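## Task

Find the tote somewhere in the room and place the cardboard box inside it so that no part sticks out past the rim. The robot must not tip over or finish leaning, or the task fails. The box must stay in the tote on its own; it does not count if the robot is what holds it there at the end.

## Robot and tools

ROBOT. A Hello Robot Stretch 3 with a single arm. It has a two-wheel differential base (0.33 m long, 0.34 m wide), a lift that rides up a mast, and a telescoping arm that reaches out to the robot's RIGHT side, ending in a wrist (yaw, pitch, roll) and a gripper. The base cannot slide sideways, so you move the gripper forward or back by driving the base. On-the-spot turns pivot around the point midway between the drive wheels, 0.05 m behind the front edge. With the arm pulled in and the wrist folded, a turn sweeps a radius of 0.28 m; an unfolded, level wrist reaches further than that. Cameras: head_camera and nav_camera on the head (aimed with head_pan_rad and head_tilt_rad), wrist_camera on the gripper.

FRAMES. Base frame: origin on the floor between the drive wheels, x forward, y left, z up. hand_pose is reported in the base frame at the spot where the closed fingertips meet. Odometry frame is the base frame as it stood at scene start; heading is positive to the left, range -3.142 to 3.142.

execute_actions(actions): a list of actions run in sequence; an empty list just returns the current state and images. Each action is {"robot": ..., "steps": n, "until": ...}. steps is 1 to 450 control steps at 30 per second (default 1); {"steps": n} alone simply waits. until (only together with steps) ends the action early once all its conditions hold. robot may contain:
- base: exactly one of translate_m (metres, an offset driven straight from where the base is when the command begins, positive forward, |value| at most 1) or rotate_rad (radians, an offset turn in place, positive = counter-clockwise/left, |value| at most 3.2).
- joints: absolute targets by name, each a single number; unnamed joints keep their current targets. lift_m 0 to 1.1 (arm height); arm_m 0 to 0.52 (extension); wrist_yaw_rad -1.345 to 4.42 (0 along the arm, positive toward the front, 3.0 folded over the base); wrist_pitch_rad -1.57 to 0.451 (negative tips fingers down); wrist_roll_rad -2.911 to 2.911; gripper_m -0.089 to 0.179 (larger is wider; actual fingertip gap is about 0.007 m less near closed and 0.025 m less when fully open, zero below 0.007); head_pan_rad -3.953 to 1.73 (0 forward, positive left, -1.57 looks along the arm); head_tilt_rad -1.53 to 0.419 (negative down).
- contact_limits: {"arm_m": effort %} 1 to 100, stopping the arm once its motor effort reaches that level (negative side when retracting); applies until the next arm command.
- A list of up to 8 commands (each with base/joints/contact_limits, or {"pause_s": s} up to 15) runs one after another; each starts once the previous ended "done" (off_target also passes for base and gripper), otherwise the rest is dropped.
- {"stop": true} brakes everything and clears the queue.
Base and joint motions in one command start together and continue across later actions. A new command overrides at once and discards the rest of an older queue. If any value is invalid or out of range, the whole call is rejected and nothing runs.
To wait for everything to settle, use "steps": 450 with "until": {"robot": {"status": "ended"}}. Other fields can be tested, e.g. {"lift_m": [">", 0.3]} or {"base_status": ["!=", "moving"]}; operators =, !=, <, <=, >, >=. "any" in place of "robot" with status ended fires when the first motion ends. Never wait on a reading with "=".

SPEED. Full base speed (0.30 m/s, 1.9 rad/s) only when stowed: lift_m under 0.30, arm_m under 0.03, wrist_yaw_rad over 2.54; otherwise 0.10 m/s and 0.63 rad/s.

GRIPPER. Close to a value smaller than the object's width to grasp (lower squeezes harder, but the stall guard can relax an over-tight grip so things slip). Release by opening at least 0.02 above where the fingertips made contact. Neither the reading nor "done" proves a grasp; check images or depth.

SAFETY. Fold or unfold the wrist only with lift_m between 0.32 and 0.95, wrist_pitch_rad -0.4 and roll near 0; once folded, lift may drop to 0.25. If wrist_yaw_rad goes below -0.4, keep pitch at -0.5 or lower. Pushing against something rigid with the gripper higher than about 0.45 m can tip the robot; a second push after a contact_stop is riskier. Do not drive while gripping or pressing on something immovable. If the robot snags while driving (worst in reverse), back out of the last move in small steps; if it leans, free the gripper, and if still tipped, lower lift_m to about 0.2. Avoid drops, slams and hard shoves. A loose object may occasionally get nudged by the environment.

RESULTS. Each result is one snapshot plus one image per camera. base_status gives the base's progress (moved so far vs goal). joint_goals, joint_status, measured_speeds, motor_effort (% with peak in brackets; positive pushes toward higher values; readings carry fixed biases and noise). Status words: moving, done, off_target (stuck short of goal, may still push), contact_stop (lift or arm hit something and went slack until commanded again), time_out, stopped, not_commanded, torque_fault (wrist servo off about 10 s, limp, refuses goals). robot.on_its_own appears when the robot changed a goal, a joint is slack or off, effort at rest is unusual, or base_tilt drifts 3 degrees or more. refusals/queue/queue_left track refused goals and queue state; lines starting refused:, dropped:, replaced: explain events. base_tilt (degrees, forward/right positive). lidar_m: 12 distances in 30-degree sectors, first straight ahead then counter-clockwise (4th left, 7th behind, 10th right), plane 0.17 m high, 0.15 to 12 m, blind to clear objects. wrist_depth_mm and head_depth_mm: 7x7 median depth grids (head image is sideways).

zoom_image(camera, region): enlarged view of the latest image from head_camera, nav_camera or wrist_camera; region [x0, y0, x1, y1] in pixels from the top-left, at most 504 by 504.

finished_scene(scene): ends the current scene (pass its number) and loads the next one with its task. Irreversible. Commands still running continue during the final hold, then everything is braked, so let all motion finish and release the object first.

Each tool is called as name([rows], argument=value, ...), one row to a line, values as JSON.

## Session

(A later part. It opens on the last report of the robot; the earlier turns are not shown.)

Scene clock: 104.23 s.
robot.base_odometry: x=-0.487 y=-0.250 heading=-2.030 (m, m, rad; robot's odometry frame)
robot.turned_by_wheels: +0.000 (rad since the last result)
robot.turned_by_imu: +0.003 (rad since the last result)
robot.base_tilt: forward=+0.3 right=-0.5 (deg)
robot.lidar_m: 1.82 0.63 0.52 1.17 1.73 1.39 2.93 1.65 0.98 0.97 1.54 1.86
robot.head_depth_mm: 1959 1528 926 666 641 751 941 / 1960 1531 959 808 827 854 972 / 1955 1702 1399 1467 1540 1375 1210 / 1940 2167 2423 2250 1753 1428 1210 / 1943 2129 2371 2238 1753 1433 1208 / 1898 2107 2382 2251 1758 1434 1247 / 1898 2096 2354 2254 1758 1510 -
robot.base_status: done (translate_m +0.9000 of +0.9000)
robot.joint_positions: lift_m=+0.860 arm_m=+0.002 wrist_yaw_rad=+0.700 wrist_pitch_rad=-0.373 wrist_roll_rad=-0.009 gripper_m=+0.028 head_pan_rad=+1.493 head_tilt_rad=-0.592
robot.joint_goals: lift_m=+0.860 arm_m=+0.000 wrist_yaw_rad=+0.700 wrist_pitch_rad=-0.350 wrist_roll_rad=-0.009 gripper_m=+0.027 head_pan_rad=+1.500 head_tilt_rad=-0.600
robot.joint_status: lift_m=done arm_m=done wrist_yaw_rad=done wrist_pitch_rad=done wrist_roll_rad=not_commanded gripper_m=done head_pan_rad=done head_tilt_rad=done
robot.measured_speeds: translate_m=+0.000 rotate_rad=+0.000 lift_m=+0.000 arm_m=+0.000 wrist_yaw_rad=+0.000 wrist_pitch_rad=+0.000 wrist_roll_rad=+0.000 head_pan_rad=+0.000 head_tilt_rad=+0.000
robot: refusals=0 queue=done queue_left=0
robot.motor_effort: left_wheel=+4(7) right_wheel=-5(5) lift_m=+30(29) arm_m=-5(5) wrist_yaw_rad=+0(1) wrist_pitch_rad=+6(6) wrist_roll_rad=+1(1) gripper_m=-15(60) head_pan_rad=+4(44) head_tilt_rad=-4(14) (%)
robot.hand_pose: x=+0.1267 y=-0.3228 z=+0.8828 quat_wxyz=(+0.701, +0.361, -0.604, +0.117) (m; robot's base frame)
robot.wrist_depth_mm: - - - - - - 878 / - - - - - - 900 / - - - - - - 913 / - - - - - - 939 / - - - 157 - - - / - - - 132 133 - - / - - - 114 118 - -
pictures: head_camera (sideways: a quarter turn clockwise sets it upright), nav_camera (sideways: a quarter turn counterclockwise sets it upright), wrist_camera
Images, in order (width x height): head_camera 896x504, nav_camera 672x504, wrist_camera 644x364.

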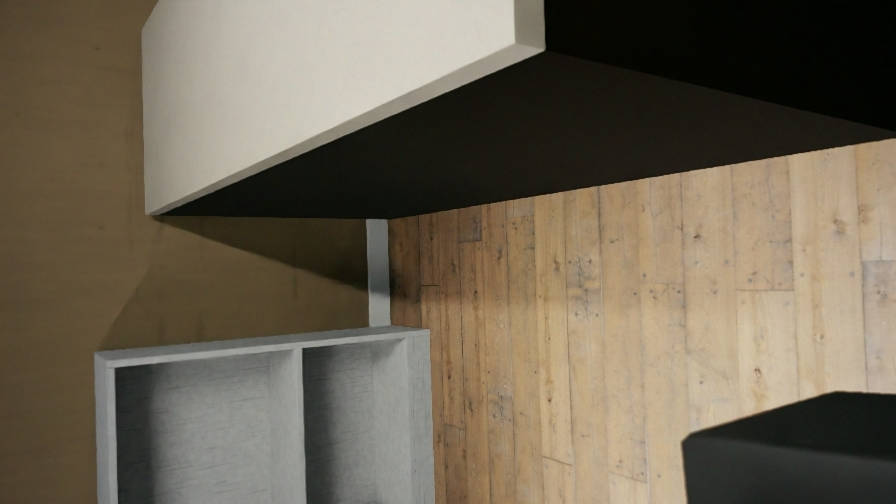

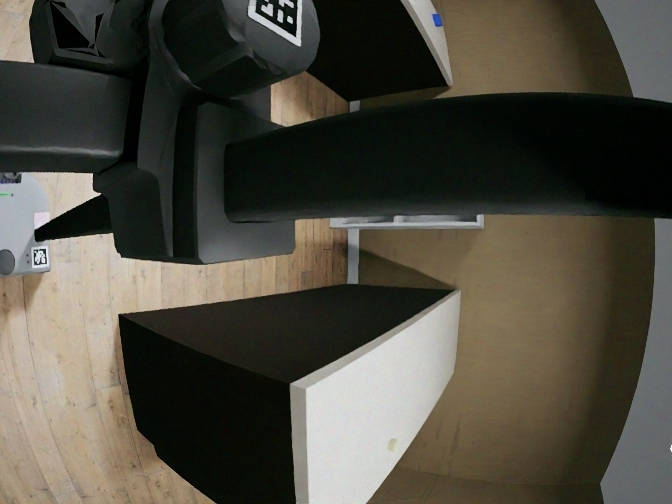

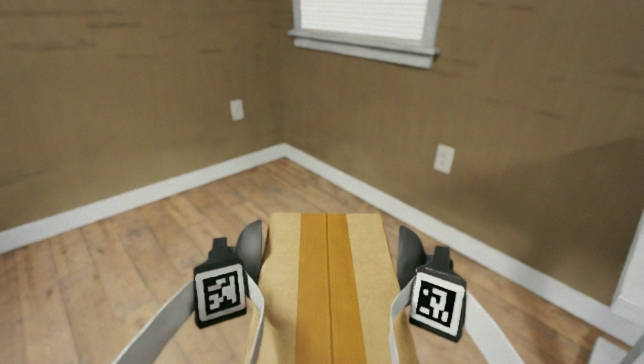

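execute_actions([
  {"robot":{"base":{"translate_m":1.0},"joints":{"head_pan_rad":1.6,"head_tilt_rad":-0.6}},"steps":450,"until":{"robot":{"status":"ended"}}},
])

Scene clock: 120.23 s.
robot.base_odometry: x=-0.930 y=-1.146 heading=-2.030 (m, m, rad; robot's odometry frame)
robot.turned_by_wheels: +0.000 (rad since the last result)
robot.turned_by_imu: +0.003 (rad since the last result)
robot.base_tilt: forward=+0.1 right=-0.4 (deg)
robot.lidar_m: 0.83 0.88 1.27 0.61 0.52 0.62 2.34 1.50 1.55 1.52 1.09 0.84
robot.head_depth_mm: 1848 2049 2284 2221 1727 1350 1203 / 1859 2054 2316 2232 1746 1383 1205 / 1869 2082 2320 2243 1743 1428 1211 / 1885 2054 2301 2156 1743 1434 1207 / 1898 1568 1134 1233 1274 1326 1209 / 1907 1570 942 733 760 878 - / 1930 1582 935 675 555 - -
robot.base_status: done (translate_m +1.0000 of +1.0000)
robot.joint_positions: lift_m=+0.860 arm_m=+0.002 wrist_yaw_rad=+0.700 wrist_pitch_rad=-0.373 wrist_roll_rad=-0.009 gripper_m=+0.028 head_pan_rad=+1.593 head_tilt_rad=-0.592
robot.joint_goals: lift_m=+0.860 arm_m=+0.000 wrist_yaw_rad=+0.700 wrist_pitch_rad=-0.350 wrist_roll_rad=-0.009 gripper_m=+0.027 head_pan_rad=+1.600 head_tilt_rad=-0.600
robot.joint_status: lift_m=done arm_m=done wrist_yaw_rad=done wrist_pitch_rad=done wrist_roll_rad=not_commanded gripper_m=done head_pan_rad=done head_tilt_rad=done
robot.measured_speeds: translate_m=+0.000 rotate_rad=+0.000 lift_m=+0.000 arm_m=+0.000 wrist_yaw_rad=+0.000 wrist_pitch_rad=+0.000 wrist_roll_rad=+0.000 head_pan_rad=+0.000 head_tilt_rad=+0.000
robot: refusals=0 queue=done queue_left=0
robot.motor_effort: left_wheel=+3(7) right_wheel=-4(5) lift_m=+30(30) arm_m=-5(5) wrist_yaw_rad=+0(0) wrist_pitch_rad=+6(6) wrist_roll_rad=+1(1) gripper_m=-16(15) head_pan_rad=+4(17) head_tilt_rad=-4(3) (%)
robot.hand_pose: x=+0.1267 y=-0.3228 z=+0.8828 quat_wxyz=(+0.701, +0.361, -0.604, +0.117) (m; robot's base frame)
robot.wrist_depth_mm: 546 618 726 881 - - 903 / 567 650 772 972 - - 916 / 592 697 810 - - - - / 618 705 873 - - - - / 643 775 864 157 - - - / 678 796 - 132 133 - - / 732 839 - 113 118 - -
pictures: head_camera (sideways: a quarter turn clockwise sets it upright), nav_camera (sideways: a quarter turn counterclockwise sets it upright), wrist_camera
Images, in order (width x height): head_camera 896x504, nav_camera 672x504, wrist_camera 644x364.

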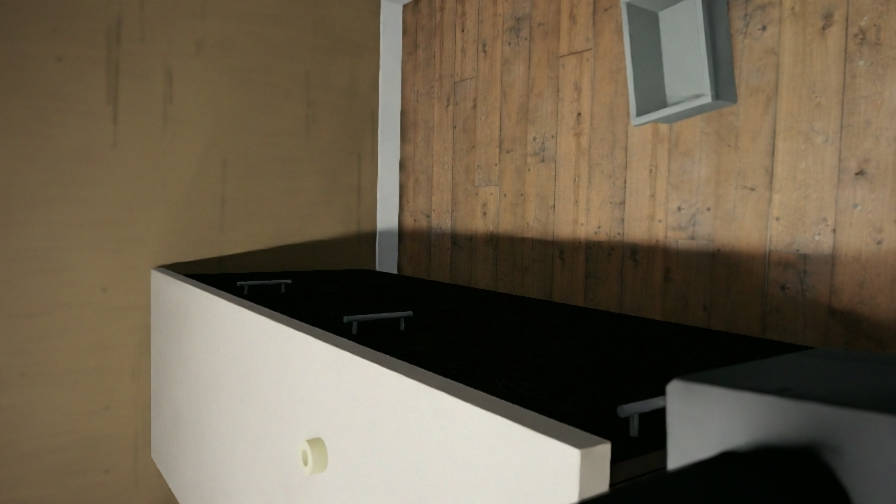

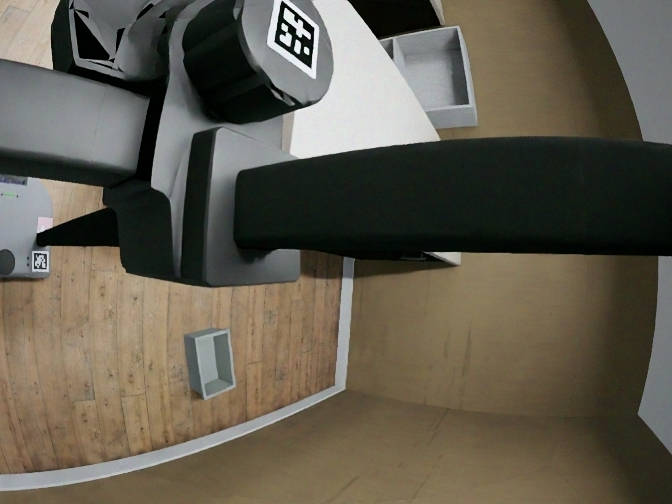

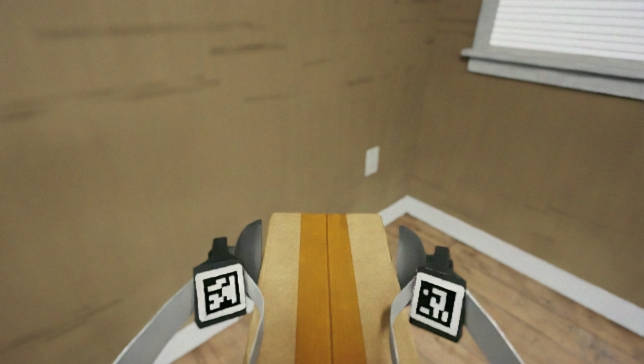

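execute_actions([
  {"robot":[{"base":{"rotate_rad":1.13},"joints":{"wrist_yaw_rad":0,"head_pan_rad":-1.57,"head_tilt_rad":-1.1}},{"base":{"translate_m":0.36}},{"base":{"rotate_rad":1.54}},{"joints":{"lift_m":0.45,"wrist_pitch_rad":-0.8}}],"steps":450},
  {"steps":300,"until":{"robot":{"status":"ended"}}},
])

Scene clock: 150.83 s.
robot.base_odometry: x=-0.706 y=-1.428 heading=+0.640 (m, m, rad; robot's odometry frame)
robot.turned_by_wheels: +2.670 (rad since the last result)
robot.turned_by_imu: +2.718 (rad since the last result)
robot.base_tilt: forward=+0.3 right=-0.4 (deg)
robot.lidar_m: 0.34 0.49 1.82 1.88 1.83 0.88 0.70 0.70 0.76 1.15 0.87 0.42
robot.head_depth_mm: 951 1062 1194 1346 1301 1189 1122 / 1112 1266 1452 1422 1297 1199 - / 1331 1555 1583 1385 1310 - - / 1663 1733 1576 1398 1325 - - / 1913 1764 1579 1384 1290 1189 1092 / 1878 1765 1573 1417 1288 1183 1091 / 1799 1761 1564 1414 1285 1181 1081
robot.base_status: done (rotate_rad +1.5398 of +1.5400)
robot.joint_positions: lift_m=+0.450 arm_m=+0.002 wrist_yaw_rad=+0.003 wrist_pitch_rad=-0.814 wrist_roll_rad=-0.009 gripper_m=+0.028 head_pan_rad=-1.563 head_tilt_rad=-1.087
robot.joint_goals: lift_m=+0.450 arm_m=+0.000 wrist_yaw_rad=+0.000 wrist_pitch_rad=-0.800 wrist_roll_rad=-0.009 gripper_m=+0.027 head_pan_rad=-1.570 head_tilt_rad=-1.100
robot.joint_status: lift_m=done arm_m=done wrist_yaw_rad=done wrist_pitch_rad=done wrist_roll_rad=not_commanded gripper_m=done head_pan_rad=done head_tilt_rad=done
robot.measured_speeds: translate_m=+0.000 rotate_rad=+0.000 lift_m=+0.000 arm_m=+0.000 wrist_yaw_rad=+0.000 wrist_pitch_rad=+0.000 wrist_roll_rad=+0.000 head_pan_rad=+0.000 head_tilt_rad=+0.000
robot: refusals=0 queue=done queue_left=0
robot.motor_effort: left_wheel=-2(7) right_wheel=+2(6) lift_m=+23(30) arm_m=-4(5) wrist_yaw_rad=-2(3) wrist_pitch_rad=+4(8) wrist_roll_rad=+1(1) gripper_m=-15(15) head_pan_rad=-4(50) head_tilt_rad=-4(23) (%)
robot.hand_pose: x=-0.0212 y=-0.3054 z=+0.3860 quat_wxyz=(+0.653, +0.282, -0.646, -0.278) (m; robot's base frame)
robot.wrist_depth_mm: 947 - - 977 900 671 513 / 829 848 822 824 837 716 544 / 733 737 710 676 668 706 556 / 646 650 654 610 626 639 579 / 584 574 596 157 589 568 567 / 533 527 - 132 133 524 527 / 491 485 474 114 118 476 481
pictures: head_camera (sideways: a quarter turn clockwise sets it upright), nav_camera (sideways: a quarter turn counterclockwise sets it upright), wrist_camera
Images, in order (width x height): head_camera 896x504, nav_camera 672x504, wrist_camera 644x364.

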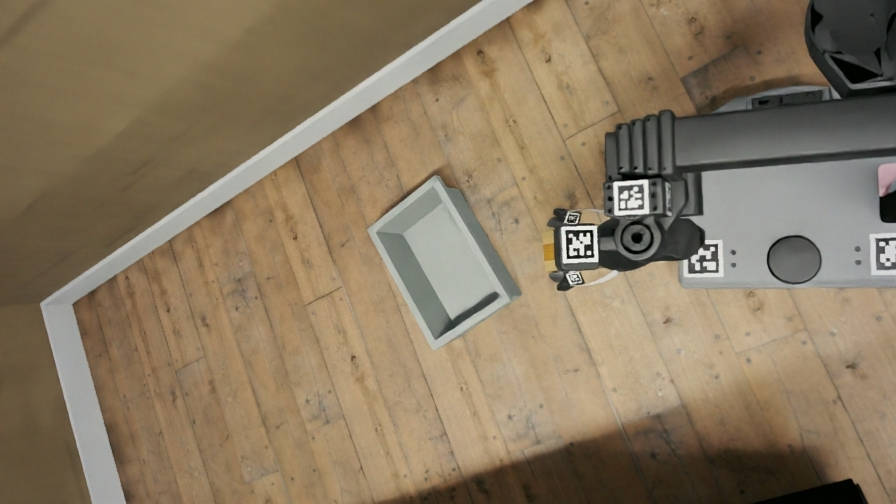

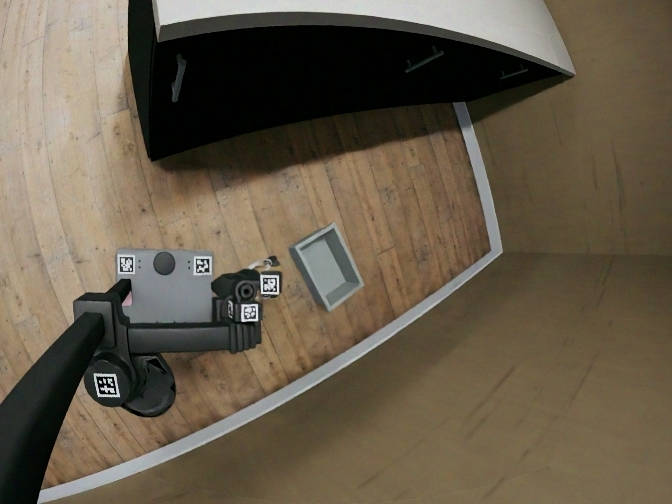

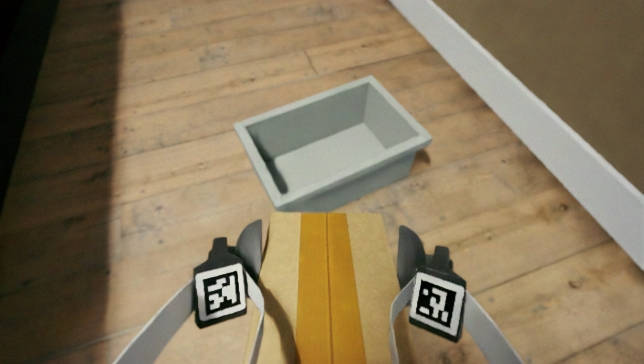

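execute_actions([
  {"robot":[{"base":{"translate_m":0.015},"joints":{"arm_m":0.325}},{"joints":{"lift_m":0.26}}],"steps":450,"until":{"robot":{"status":"ended"}}},
])

Scene clock: 161.17 s.
robot.base_odometry: x=-0.694 y=-1.419 heading=+0.640 (m, m, rad; robot's odometry frame)
robot.turned_by_wheels: +0.000 (rad since the last result)
robot.turned_by_imu: +0.001 (rad since the last result)
robot.base_tilt: forward=+0.1 right=-0.3 (deg)
robot.lidar_m: 0.32 0.44 1.82 1.88 1.87 0.90 0.72 0.71 0.77 0.59 0.83 0.40
robot.head_depth_mm: 971 1083 1220 1364 1295 1187 1118 / 1133 1288 1472 1421 1297 1206 - / 1362 1583 1574 1418 1300 - - / 1702 1754 1581 1371 1289 1221 - / 1915 1777 1579 1392 1288 1186 1091 / 1870 1778 1572 1423 1293 1182 1089 / 1790 1768 1570 1421 1287 1179 1066
robot.base_status: done (translate_m +0.0150 of +0.0150)
robot.joint_positions: lift_m=+0.260 arm_m=+0.325 wrist_yaw_rad=+0.002 wrist_pitch_rad=-0.814 wrist_roll_rad=-0.009 gripper_m=+0.028 head_pan_rad=-1.563 head_tilt_rad=-1.087
robot.joint_goals: lift_m=+0.260 arm_m=+0.325 wrist_yaw_rad=+0.000 wrist_pitch_rad=-0.800 wrist_roll_rad=-0.009 gripper_m=+0.027 head_pan_rad=-1.570 head_tilt_rad=-1.100
robot.joint_status: lift_m=done arm_m=done wrist_yaw_rad=done wrist_pitch_rad=done wrist_roll_rad=not_commanded gripper_m=done head_pan_rad=done head_tilt_rad=done
robot.measured_speeds: translate_m=+0.000 rotate_rad=+0.000 lift_m=+0.000 arm_m=+0.000 wrist_yaw_rad=+0.000 wrist_pitch_rad=+0.000 wrist_roll_rad=+0.000 head_pan_rad=+0.000 head_tilt_rad=+0.000
robot: refusals=0 queue=done queue_left=0
robot.motor_effort: left_wheel=-3(4) right_wheel=+2(7) lift_m=+23(24) arm_m=+3(4) wrist_yaw_rad=-1(2) wrist_pitch_rad=+4(4) wrist_roll_rad=+1(1) gripper_m=-15(16) head_pan_rad=-4(4) head_tilt_rad=-6(4) (%)
robot.hand_pose: x=-0.0213 y=-0.6280 z=+0.1959 quat_wxyz=(+0.653, +0.282, -0.646, -0.278) (m; robot's base frame)
robot.wrist_depth_mm: 637 637 637 615 628 532 420 / 546 555 535 530 530 522 421 / 473 475 470 470 461 468 441 / 424 429 420 302 332 413 406 / 380 275 268 157 333 267 369 / 344 253 - 132 133 269 329 / 316 254 303 114 118 212 309
pictures: head_camera (sideways: a quarter turn clockwise sets it upright), nav_camera (sideways: a quarter turn counterclockwise sets it upright), wrist_camera
Images, in order (width x height): head_camera 896x504, nav_camera 672x504, wrist_camera 644x364.

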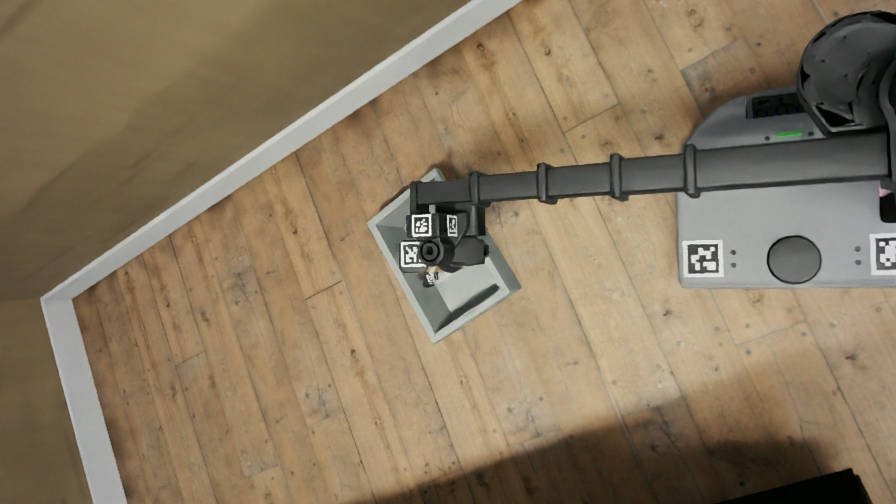

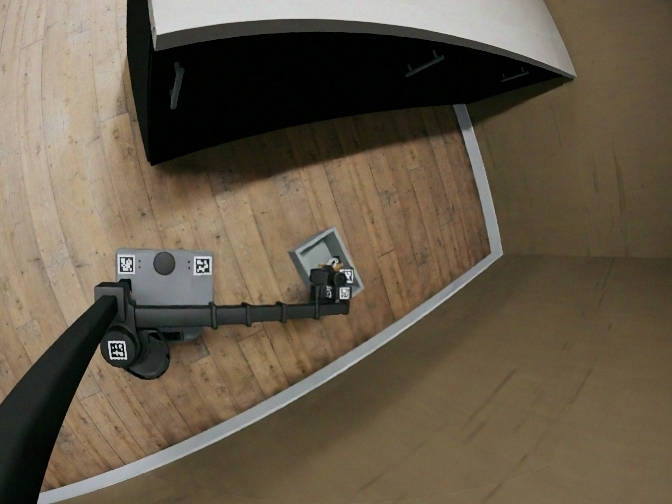

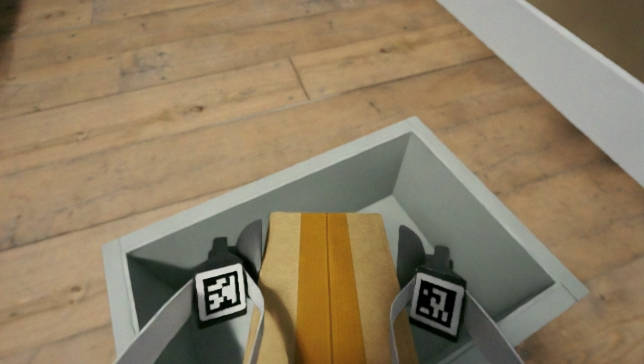

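execute_actions([
  {"robot":[{"joints":{"arm_m":0.305}},{"joints":{"lift_m":0.205}},{"joints":{"gripper_m":0.11}},{"pause_s":0.5},{"joints":{"lift_m":0.42}},{"joints":{"arm_m":0.0}}],"steps":450,"until":{"robot":{"status":"ended"}}},
])

zoom_image(camera="head_camera", region=[330,130,580,380])

Scene clock: 175.87 s.
robot.base_odometry: x=-0.694 y=-1.419 heading=+0.640 (m, m, rad; robot's odometry frame)
robot.turned_by_wheels: +0.000 (rad since the last result)
robot.turned_by_imu: +0.002 (rad since the last result)
robot.base_tilt: forward=+0.2 right=-0.3 (deg)
robot.lidar_m: 0.32 0.44 1.83 1.88 1.87 0.90 0.72 0.71 0.77 1.17 0.83 0.40
robot.head_depth_mm: 972 1084 1221 1365 1300 1184 1126 / 1135 1289 1470 1424 1295 1202 - / 1364 1588 1580 1404 1315 - - / 1696 1754 1576 1384 1316 - - / 1915 1777 1576 1391 1285 1183 1091 / 1876 1773 1574 1417 1288 1179 1093 / 1796 1770 1567 1417 1290 1180 1070
robot.base_status: done (translate_m +0.0150 of +0.0150)
robot.joint_positions: lift_m=+0.420 arm_m=+0.002 wrist_yaw_rad=+0.002 wrist_pitch_rad=-0.809 wrist_roll_rad=-0.009 gripper_m=+0.110 head_pan_rad=-1.563 head_tilt_rad=-1.087
robot.joint_goals: lift_m=+0.420 arm_m=+0.000 wrist_yaw_rad=+0.000 wrist_pitch_rad=-0.800 wrist_roll_rad=-0.009 gripper_m=+0.110 head_pan_rad=-1.570 head_tilt_rad=-1.100
robot.joint_status: lift_m=done arm_m=done wrist_yaw_rad=done wrist_pitch_rad=done wrist_roll_rad=not_commanded gripper_m=done head_pan_rad=done head_tilt_rad=done
robot.measured_speeds: translate_m=+0.000 rotate_rad=+0.000 lift_m=+0.000 arm_m=+0.000 wrist_yaw_rad=+0.000 wrist_pitch_rad=+0.000 wrist_roll_rad=+0.000 head_pan_rad=+0.000 head_tilt_rad=+0.000
robot: refusals=0 queue=done queue_left=0
robot.motor_effort: left_wheel=-2(2) right_wheel=+1(2) lift_m=+29(30) arm_m=-4(6) wrist_yaw_rad=-1(2) wrist_pitch_rad=+2(4) wrist_roll_rad=+1(1) gripper_m=+0(94) head_pan_rad=-3(3) head_tilt_rad=-5(6) (%)
robot.hand_pose: x=-0.0213 y=-0.3064 z=+0.3565 quat_wxyz=(+0.653, +0.280, -0.646, -0.277) (m; robot's base frame)
robot.wrist_depth_mm: 892 932 956 919 881 688 526 / 816 790 797 786 770 717 546 / 680 704 668 643 638 666 561 / 623 609 623 539 601 604 582 / 552 554 547 545 549 544 540 / 503 506 511 494 499 514 493 / 459 449 459 454 454 447 446
pictures: head_camera (sideways: a quarter turn clockwise sets it upright), nav_camera (sideways: a quarter turn counterclockwise sets it upright), wrist_camera
Images, in order (width x height): head_camera 896x504, nav_camera 672x504, wrist_camera 644x364.

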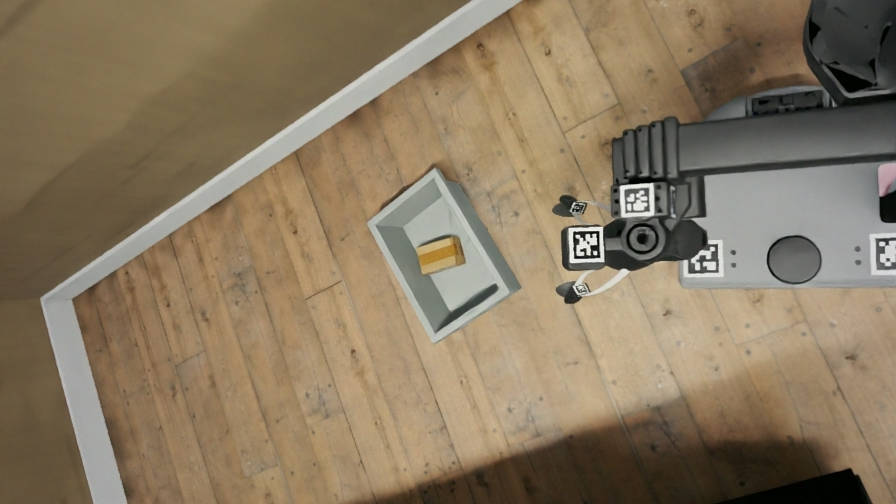

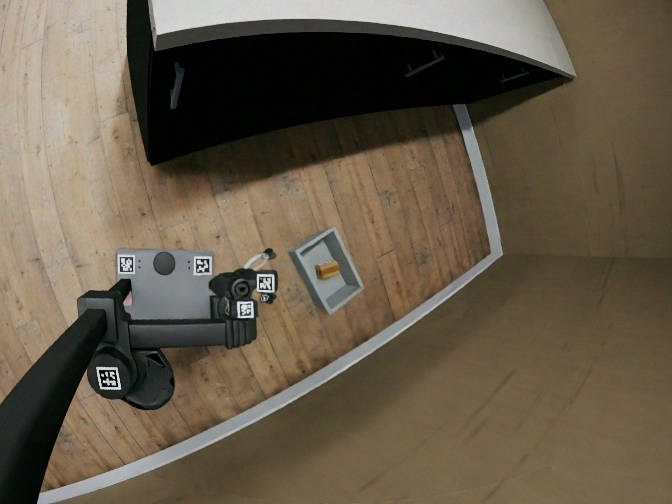

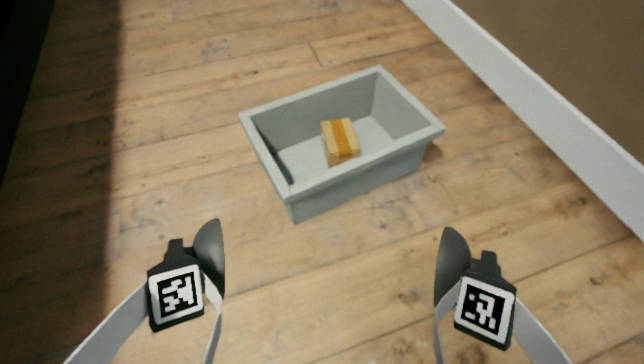

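Region (330, 130, 580, 380) of head_camera's 896x504 image, scaled by 2.016, with more detail than that image has.

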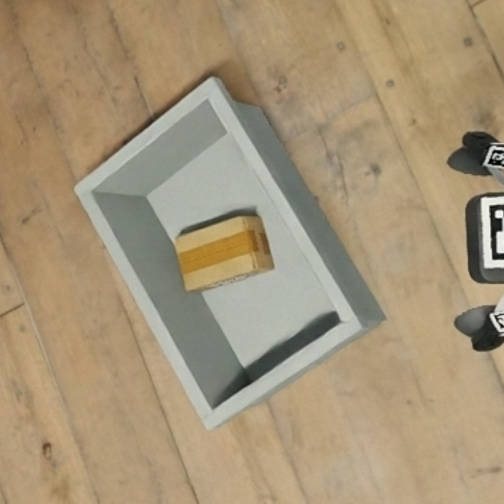

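finished_scene(scene=2)

The scene is finished: the task was done.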